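# Stack two cartons on the raised block by suction

## Task

Set the large carton on the raised block so no part of it extends beyond the blue tape outline, then set the small carton on the large one so it does not overhang the large carton's edge. Both must stay in place by themselves, not held by the robot, at the end. Finish by releasing suction and moving the tools away.

## Robot and tools

Robot: two FANUC CRX arms, left_arm and right_arm, each ending in a vacuum cup instead of fingers. Base of left_arm sits at (-0.033, +0.407, 0) m, base of right_arm at (+0.010, -0.443, 0) m. The controlled point on each arm is the cup point: the centre of the cup rim (36 mm wide), with the cup opening along that point's own +z axis. About 4 cm behind the rim the tool body and wrist camera widen to roughly 9 cm sideways, so leave clearance.

Frame: one shared scene frame. Origin on the table surface midway between the arms; +z is up, +x points away from the robot over the table, +y is toward left_arm. The words left and right name arms only, not image sides. Positions are metres; orientations are quaternions written w first (qw, qx, qy, qz). Reported positions can be slightly off, more so when an arm reaches far.

The row format (used by every motion tool): 16 numbers covering both arms even if one is idle. Numbers 1-8 are left_arm: x, y, z, qw, qx, qy, qz, suction. Numbers 9-16 are the same eight for right_arm. x, y, z and the quaternion are an absolute target pose for the cup point in the scene frame, not an offset. Suction ranges -1 to 1; above 0.01 means on, 0.01 or less means off, and it persists. Sending 0 is an explicit off command, so for an arm you want unchanged, repeat its previous suction value and its last reported pose exactly. To keep an orientation, resend the same quaternion every row rather than copying a drifted reported one.

Tools:
- execute_actions(actions): a list of actions; each action is a list of up to 15 rows, one row per 1/30 s step; if fewer than 15 rows, the final row repeats to fill the action. An empty list just returns state and images. Any target more than 0.6 m from the current cup point along one of its axes gets that action refused for both arms; a malformed action, or a first action failing this check against the latest state, rejects the whole call.
- move(target, speed, blocking): target is one 16-number row as above. Each cup point travels in a straight line toward its pose, all arms finishing together, over 0.5 to 10 s (cut off at 10 s). speed is the path's top speed in m/s, 0.002 to 0.5, default 0.25; rotation is capped at twice that in rad/s. The paths ignore obstacles and the other arm, and arms may lag, wander or overshoot speed, especially near full stretch. blocking=false returns after 0.5 s while motion continues; until a result shows it finished, use wait or stop before any new motion.
- wait(seconds): 0 to 10; the robot holds its last command; returns early if a running move ends.
- stop(): brakes the current move; fast arms need room to stop; suction keeps its state.
- zoom_image(camera, region): region [x0, y0, x1, y1] in pixels, at most 504 by 504, from the latest full image of cam_head_left, cam_head_right, cam_high, cam_low, cam_left_wrist or cam_right_wrist (all 672x504).
- read_manual(section): only "licences"; no motion.
- finished_scene(scene): ends the given scene number after the last command is held; irreversible; reports success.

Motion limits: each control step the commanded pose is clipped to within 70 mm and 16 degrees of the measured pose, so distant targets take several actions and the arm stops at its last clipped pose. Position wins over orientation if both cannot be met. Elbows never fully straighten.

Results: a state line per arm with cup point position and quaternion; Hand target lines (the pose the controller now drives toward); step readings with HELD marking held-back steps; a pose unreachable line when a clearance check altered or blocked an arm's command; suction_measured (near 0 with no seal, 0.83 or more airtight) and part_present (becomes 1 at 0.50, back to 0 below 0.45). move adds a line with the outcome (done, off_target, moving, held, fault), the limits that acted (paced = target clipped, held = steps blocked, after which the arm may surge) and each cup point's distance from its pose. MOTOR HOT warns of heating while carrying loads; OVER-TEMPERATURE FAULT means brakes are set until cooling.

Picking and placing: switch suction on and press the rim flat onto a smooth face of a carton so it contacts all around, away from edges, seams or holes. Under vacuum the cup shortens, so the load rides up to about 12 mm nearer the tool. Vacuum can lift an object off its support even without tool motion. To release, lower the carton until supported, switch suction off, then retract at least 15 mm. A cup sealed to the table pins the tool until suction goes off.

Avoid: pushing past a contact (stiff arms fault easily); fast impacts; arms colliding or pressing each other; dropping or knocking anything off the table. A joint torque at its load limit (waist, shoulder, elbow 144 N m; forearm roll, wrist pitch, wrist roll 36 N m) or an external force of 150 N stops that arm for 10 s and drops the rest of the call. Loose objects may occasionally be nudged by an outside disturbance. While you compose a reply, the robot keeps holding its last command.

Each tool is called after "Emit:" as name([rows], argument=value, ...), one row to a line, values as JSON.

## Session

Emit:
execute_actions(actions=[])

Scene clock: 0.00 s.
left_arm: end_effector_position=(+0.4628, +0.4750, +0.3137) suction_measured=0.00 part_present=0 end_effector_quat_wxyz=(+0.003, -0.324, +0.946, +0.000) | right_arm: end_effector_position=(+0.5084, -0.4828, +0.3125) suction_measured=0.00 part_present=0 end_effector_quat_wxyz=(+0.000, +0.298, +0.955, +0.001)
Joint positions: left_arm=[ 0.264  0.128  0.193 -0.    -1.631  0.26 ] | right_arm=[ 0.263  0.132  0.195 -0.002 -1.633 -0.786]
Joint velocities: left_arm=[-0.    -0.001 -0.    -0.001 -0.     0.   ] | right_arm=[ 0.    -0.    -0.    -0.001 -0.001  0.   ]
Hand target (left_arm): +0.463, +0.475, +0.314; +0.003, -0.324, +0.946, +0.000
Hand target (right_arm): +0.508, -0.483, +0.312; +0.000, +0.298, +0.955, +0.001

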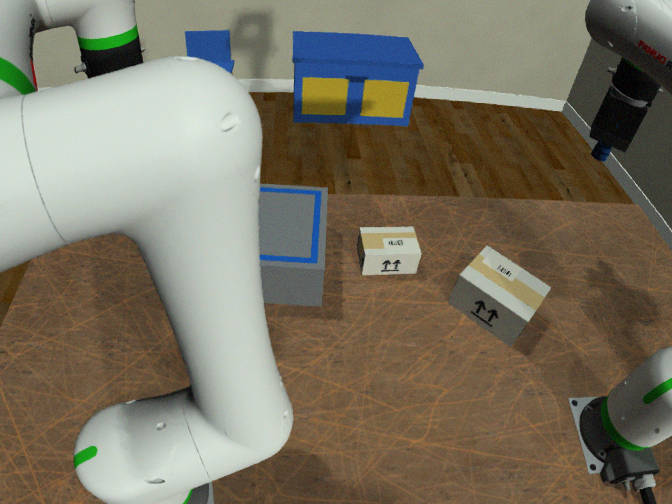

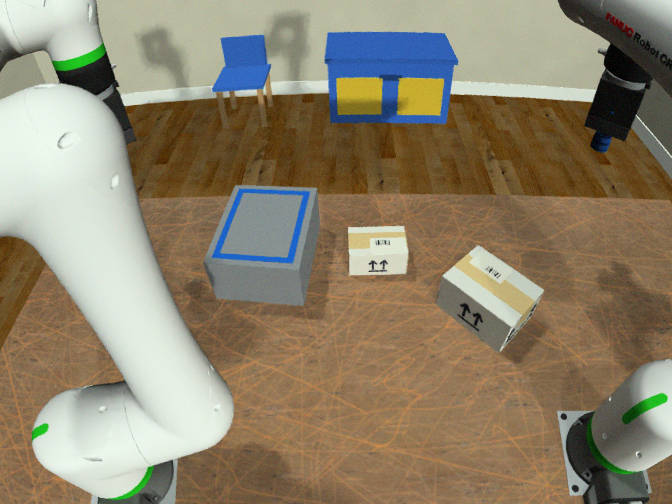

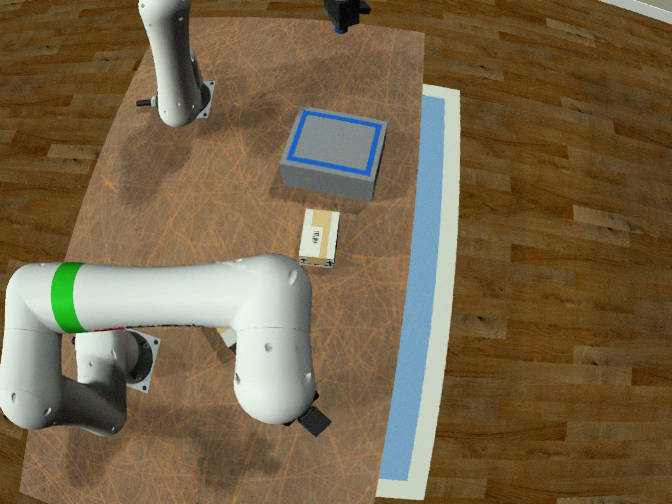

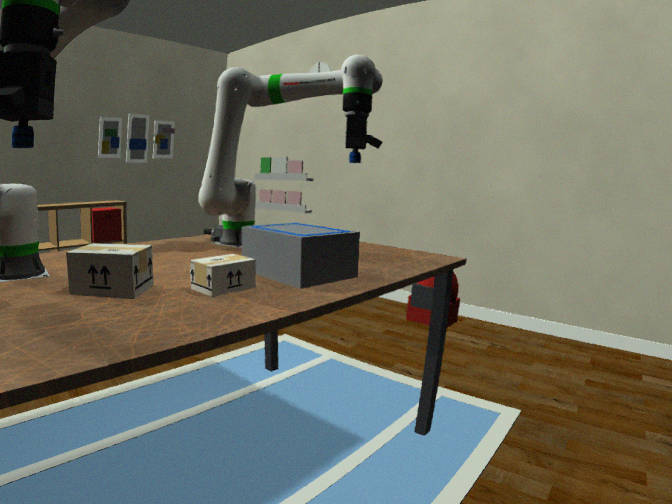

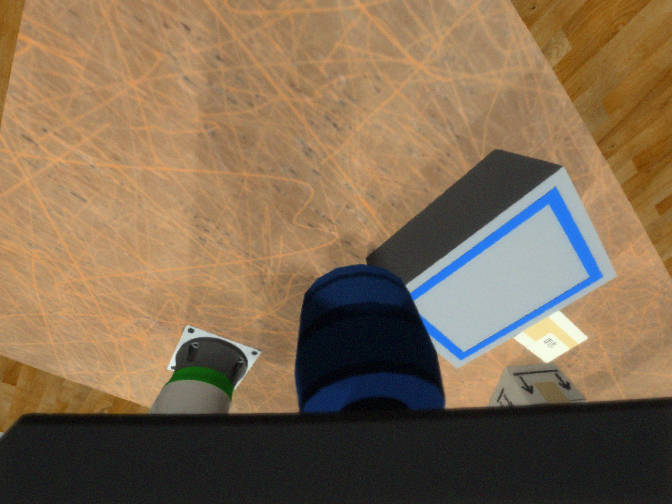

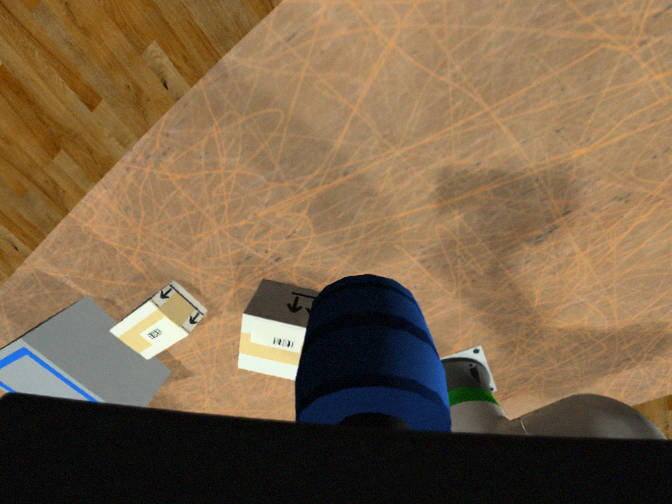

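Emit:
zoom_image(camera="cam_head_right", region=[190, 170, 570, 370])

Emit:
zoom_image(camera="cam_head_left", region=[190, 170, 570, 370])

Emit:
zoom_image(camera="cam_high", region=[240, 90, 440, 290])

Region (190, 170, 570, 370) of cam_head_right's 672x504 image, scaled by 1.326, with more detail than that image has; it fills the top 265 rows of this view, and the rest is white.

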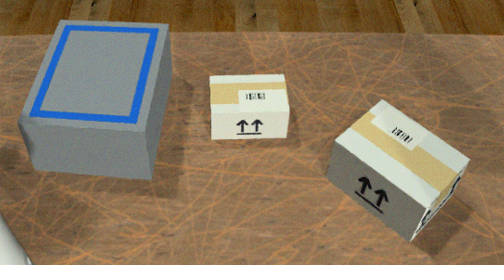

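Region (190, 170, 570, 370) of cam_head_left's 672x504 image, scaled by 1.326, with more detail than that image has; it fills the top 265 rows of this view, and the rest is white.

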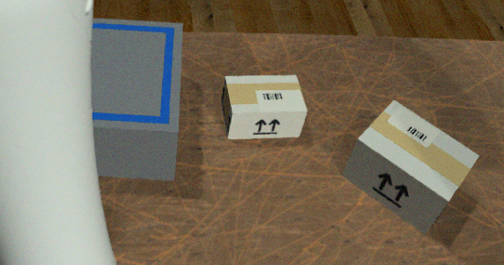

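Region (240, 90, 440, 290) of cam_high's 672x504 image, scaled by 2.520, with more detail than that image has.

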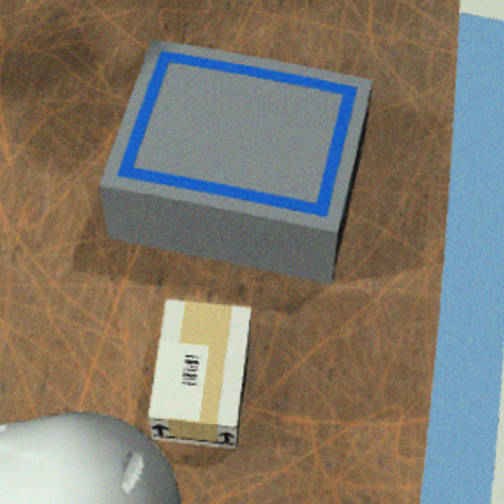

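Emit:
move(target=[0.351,-0.273,0.15,0,-0.324,0.946,0,0, 0.3,-0.85,0.33,0,0.298,0.955,0,0], speed=0.3)

Scene clock: 30.30 s.
left_arm: end_effector_position=(+0.3523, -0.2738, +0.1510) suction_measured=0.00 part_present=0 end_effector_quat_wxyz=(-0.002, -0.324, +0.946, -0.003) | right_arm: end_effector_position=(+0.3005, -0.8505, +0.3300) suction_measured=0.00 part_present=0 end_effector_quat_wxyz=(+0.001, +0.298, +0.955, -0.000)
Joint positions: left_arm=[-1.023  0.984  1.088  0.005 -1.67   1.547] | right_arm=[-0.607  0.135  0.24   0.    -1.673  0.084]
Joint velocities: left_arm=[ 0.001  0.01   0.019 -0.001 -0.013  0.   ] | right_arm=[ 0.001 -0.     0.    -0.002  0.001  0.   ]
Hand target (left_arm): +0.352, -0.274, +0.151; -0.002, -0.324, +0.946, -0.003
Hand target (right_arm): +0.300, -0.851, +0.330; +0.001, +0.298, +0.955, -0.000
Off the commanded pose (left_arm): 0.002 m, 0 deg.
Off the commanded pose (right_arm): 0.001 m, 0 deg.
move: done
camera_calibration (this result's frames):
cam_left_wrist: T_world_to_cam=[[0.624591, -0.779055, 0.0544081, -0.43521], [-0.698266, -0.525903, 0.485645, 0.0492149], [-0.34973, -0.34132, -0.872462, 0.243901], [0, 0, 0, 1]] pos_world=[0.391493, -0.229922, 0.212572]
cam_right_wrist: T_world_to_cam=[[-0.553482, -0.829884, -0.0703529, -0.505827], [-0.758847, 0.467681, 0.45324, 0.497438], [-0.343234, 0.304247, -0.888608, 0.734576], [0, 0, 0, 1]] pos_world=[0.349644, -0.875913, 0.391705]

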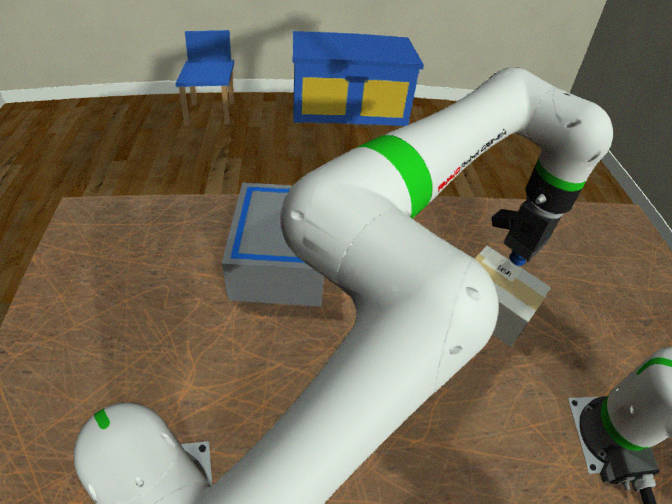

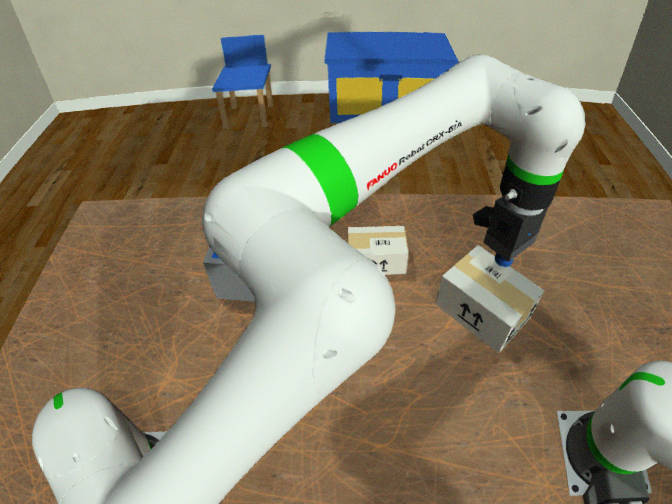

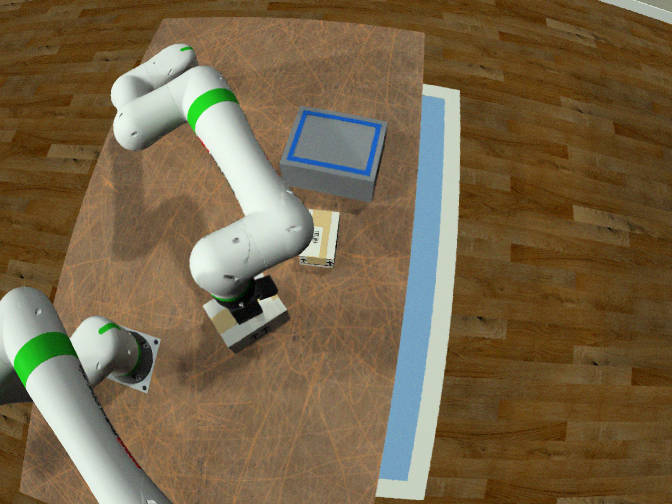

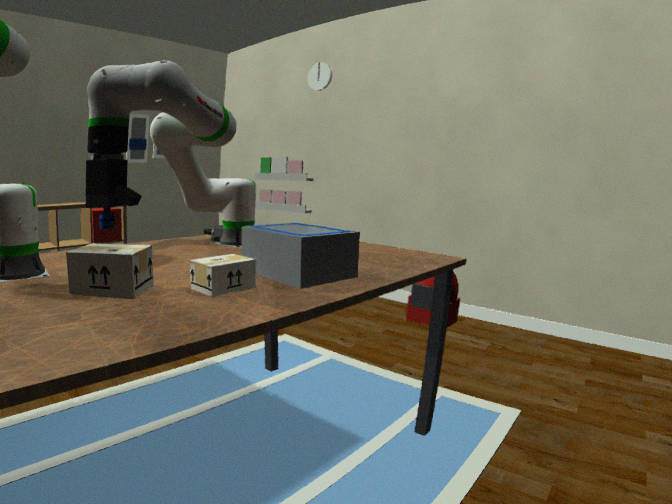

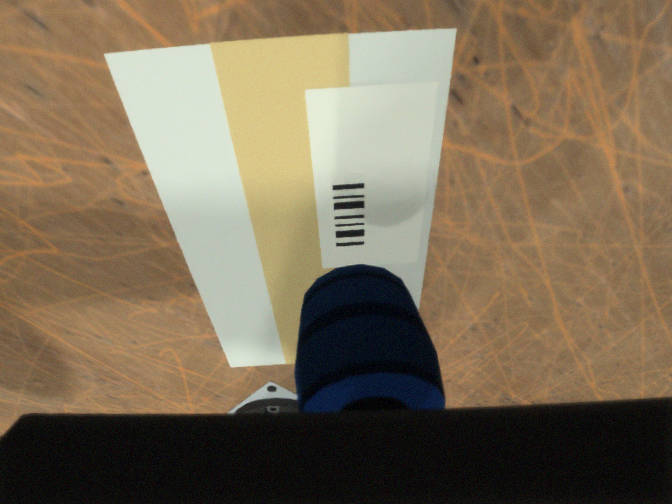

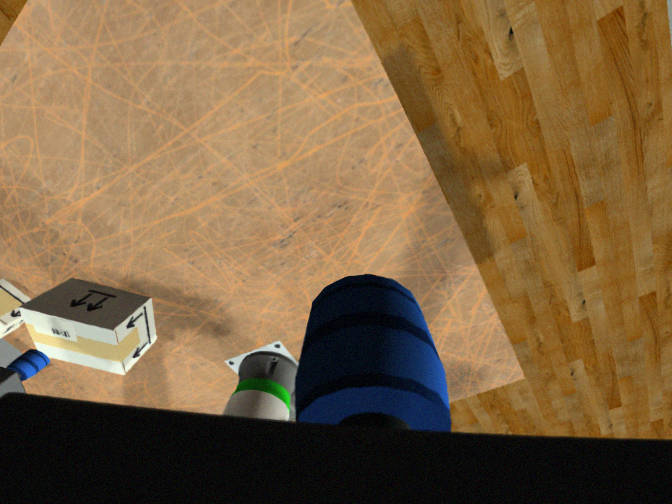

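Emit:
move(target=[0.332,-0.263,0.105,0,-0.324,0.946,0,1, 0.3,-0.85,0.33,0,0.298,0.955,0,0], speed=0.06)

Emit:
move(target=[0.332,-0.263,0.09,0,-0.324,0.946,0,1, 0.3,-0.85,0.33,0,0.298,0.955,0,0], speed=0.015)

Scene clock: 42.30 s.
left_arm: end_effector_position=(+0.3322, -0.2632, +0.1050) suction_measured=0.00 part_present=0 end_effector_quat_wxyz=(+0.000, -0.324, +0.946, -0.000) | right_arm: end_effector_position=(+0.3000, -0.8500, +0.3300) suction_measured=0.00 part_present=0 end_effector_quat_wxyz=(+0.000, +0.298, +0.955, +0.000)
Joint positions: left_arm=[-1.037  0.905  0.841 -0.    -1.507  1.561] | right_arm=[-0.607  0.135  0.239 -0.    -1.675  0.084]
Joint velocities: left_arm=[-0.001 -0.    -0.002  0.     0.001 -0.   ] | right_arm=[-0.    -0.     0.002  0.001  0.     0.   ]
Hand target (left_arm): +0.332, -0.263, +0.105; -0.000, -0.324, +0.946, -0.000
Hand target (right_arm): +0.300, -0.850, +0.330; +0.000, +0.298, +0.955, +0.000
Off the commanded pose (left_arm): 0.000 m, 0 deg.
Off the commanded pose (right_arm): 0.000 m, 0 deg.
move: done
camera_calibration (this result's frames):
cam_left_wrist: T_world_to_cam=[[0.624475, -0.779451, 0.0498779, -0.411522], [-0.698795, -0.529047, 0.481451, 0.0628797], [-0.34888, -0.335508, -0.875053, 0.201848], [0, 0, 0, 1]] pos_world=[0.371346, -0.219774, 0.16688]
cam_right_wrist: T_world_to_cam=[[-0.553651, -0.829739, -0.0707389, -0.505333], [-0.758162, 0.467102, 0.454978, 0.495569], [-0.344471, 0.305531, -0.887688, 0.735418], [0, 0, 0, 1]] pos_world=[0.349274, -0.875469, 0.391602]

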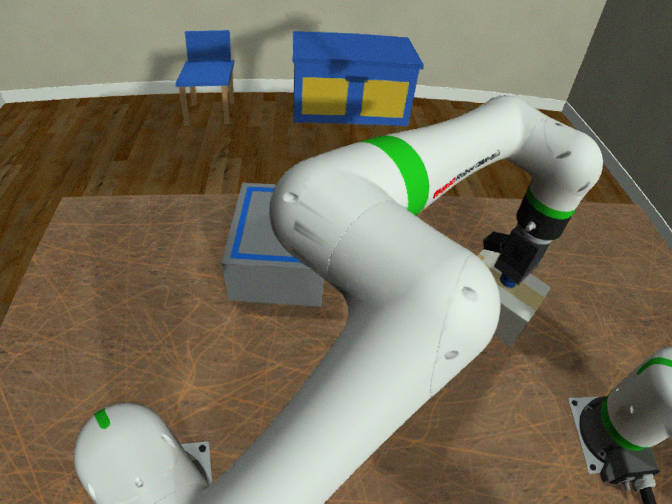

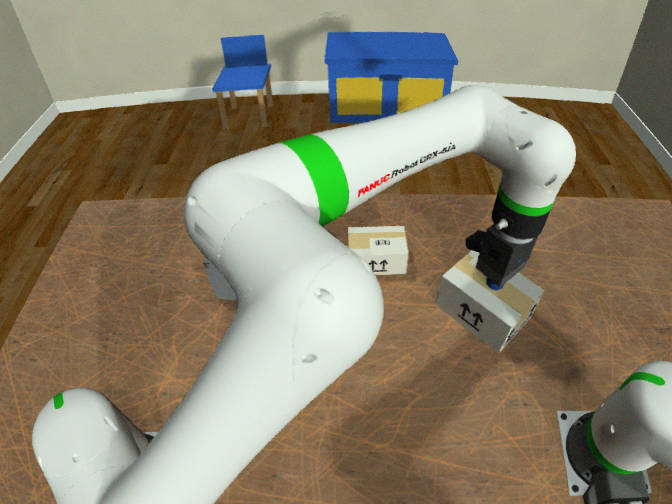

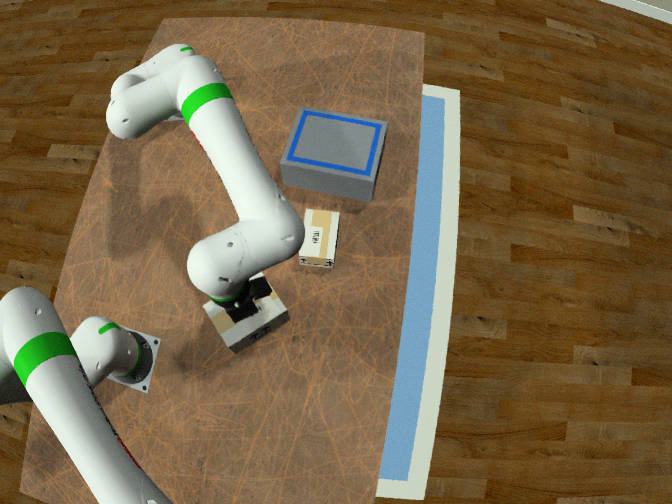

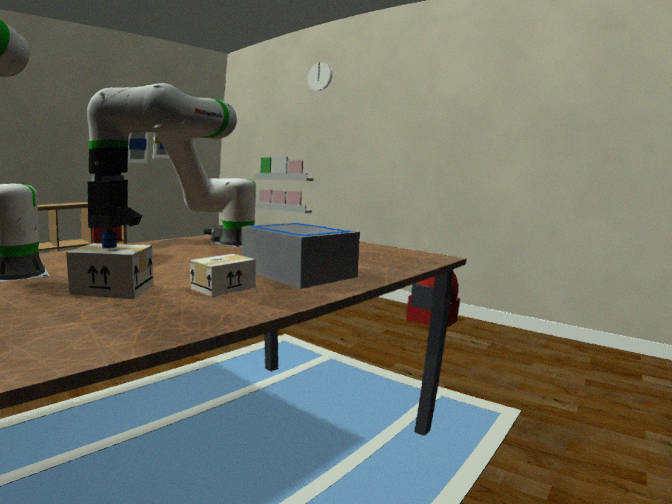

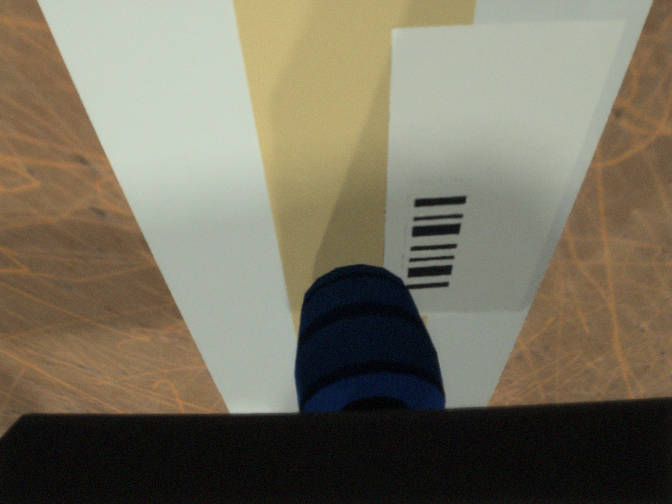

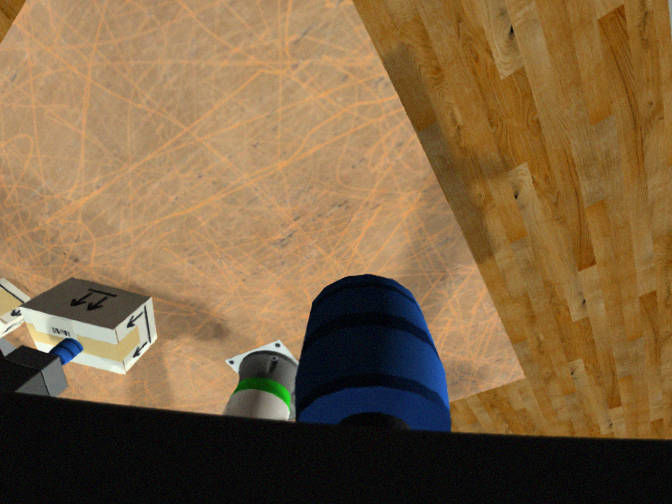

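Scene clock: 43.53 s.
left_arm: end_effector_position=(+0.3320, -0.2631, +0.0900) suction_measured=0.93 part_present=1 end_effector_quat_wxyz=(+0.000, -0.324, +0.946, +0.000) | right_arm: end_effector_position=(+0.3000, -0.8500, +0.3300) suction_measured=0.00 part_present=0 end_effector_quat_wxyz=(-0.000, +0.298, +0.955, +0.000)
Joint positions: left_arm=[-1.037  0.908  0.813 -0.    -1.475  1.561] | right_arm=[-0.607  0.135  0.239 -0.    -1.675  0.084]
Joint velocities: left_arm=[-0.001 -0.    -0.001 -0.     0.    -0.   ] | right_arm=[-0.001 -0.    -0.001  0.001 -0.     0.   ]
Hand target (left_arm): +0.332, -0.263, +0.090; -0.000, -0.324, +0.946, +0.000
Hand target (right_arm): +0.300, -0.850, +0.330; -0.000, +0.298, +0.955, +0.000
Off the commanded pose (left_arm): 0.000 m, 0 deg.
Off the commanded pose (right_arm): 0.000 m, 0 deg.
move: done
camera_calibration (this result's frames):
cam_left_wrist: T_world_to_cam=[[0.624501, -0.779432, 0.0498374, -0.410574], [-0.698768, -0.529087, 0.481445, 0.07005], [-0.348886, -0.335488, -0.875058, 0.18877], [0, 0, 0, 1]] pos_world=[0.371212, -0.219622, 0.151921]
cam_right_wrist: T_world_to_cam=[[-0.553649, -0.829741, -0.070739, -0.505329], [-0.758164, 0.4671, 0.454979, 0.495569], [-0.344473, 0.30553, -0.887688, 0.735418], [0, 0, 0, 1]] pos_world=[0.349279, -0.875465, 0.391602]

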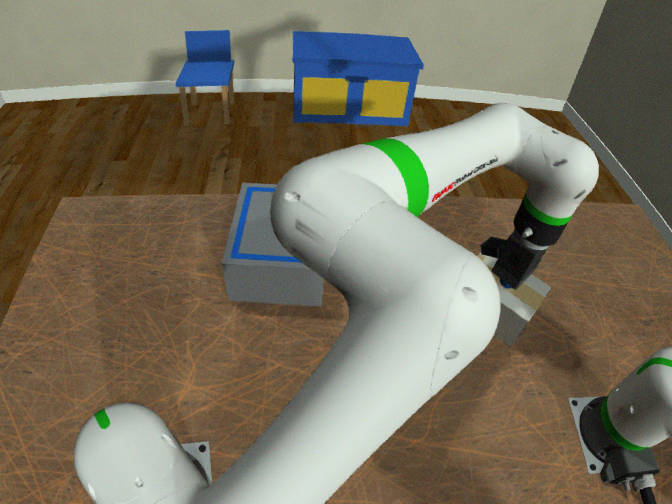

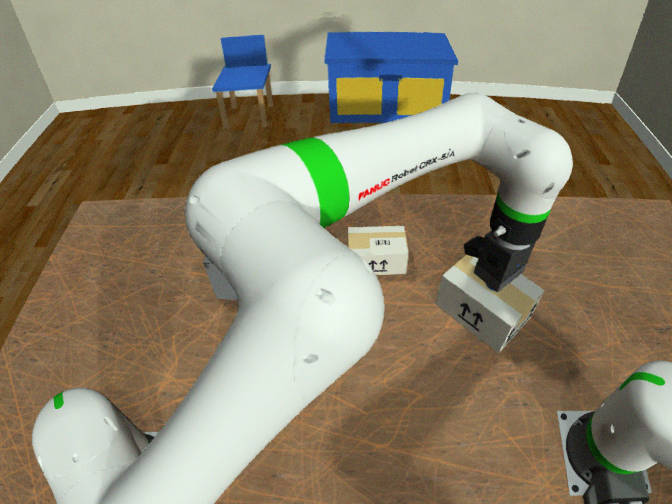

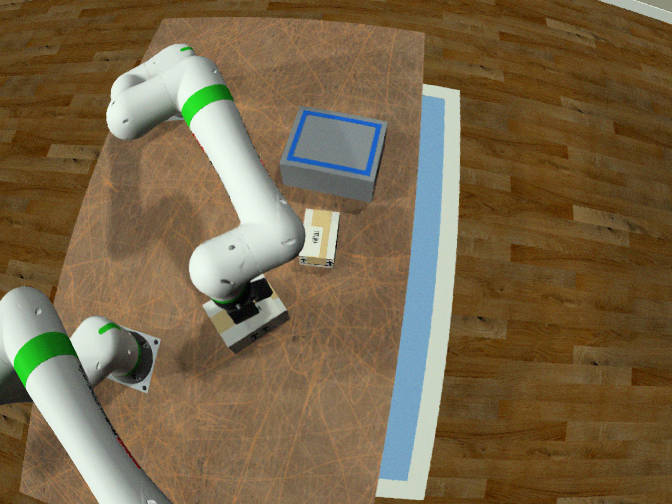

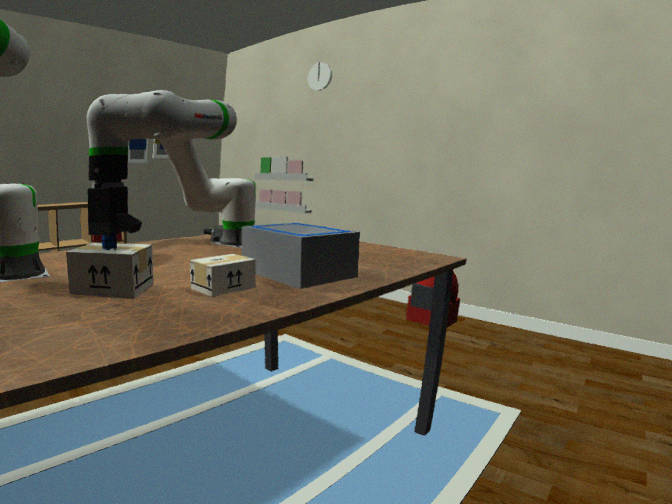

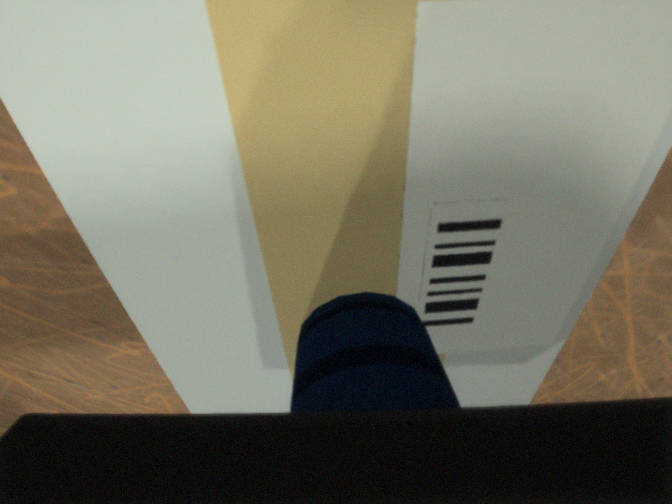

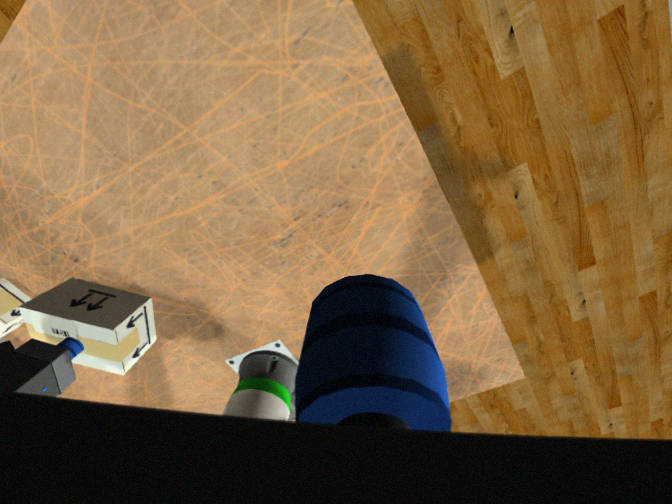

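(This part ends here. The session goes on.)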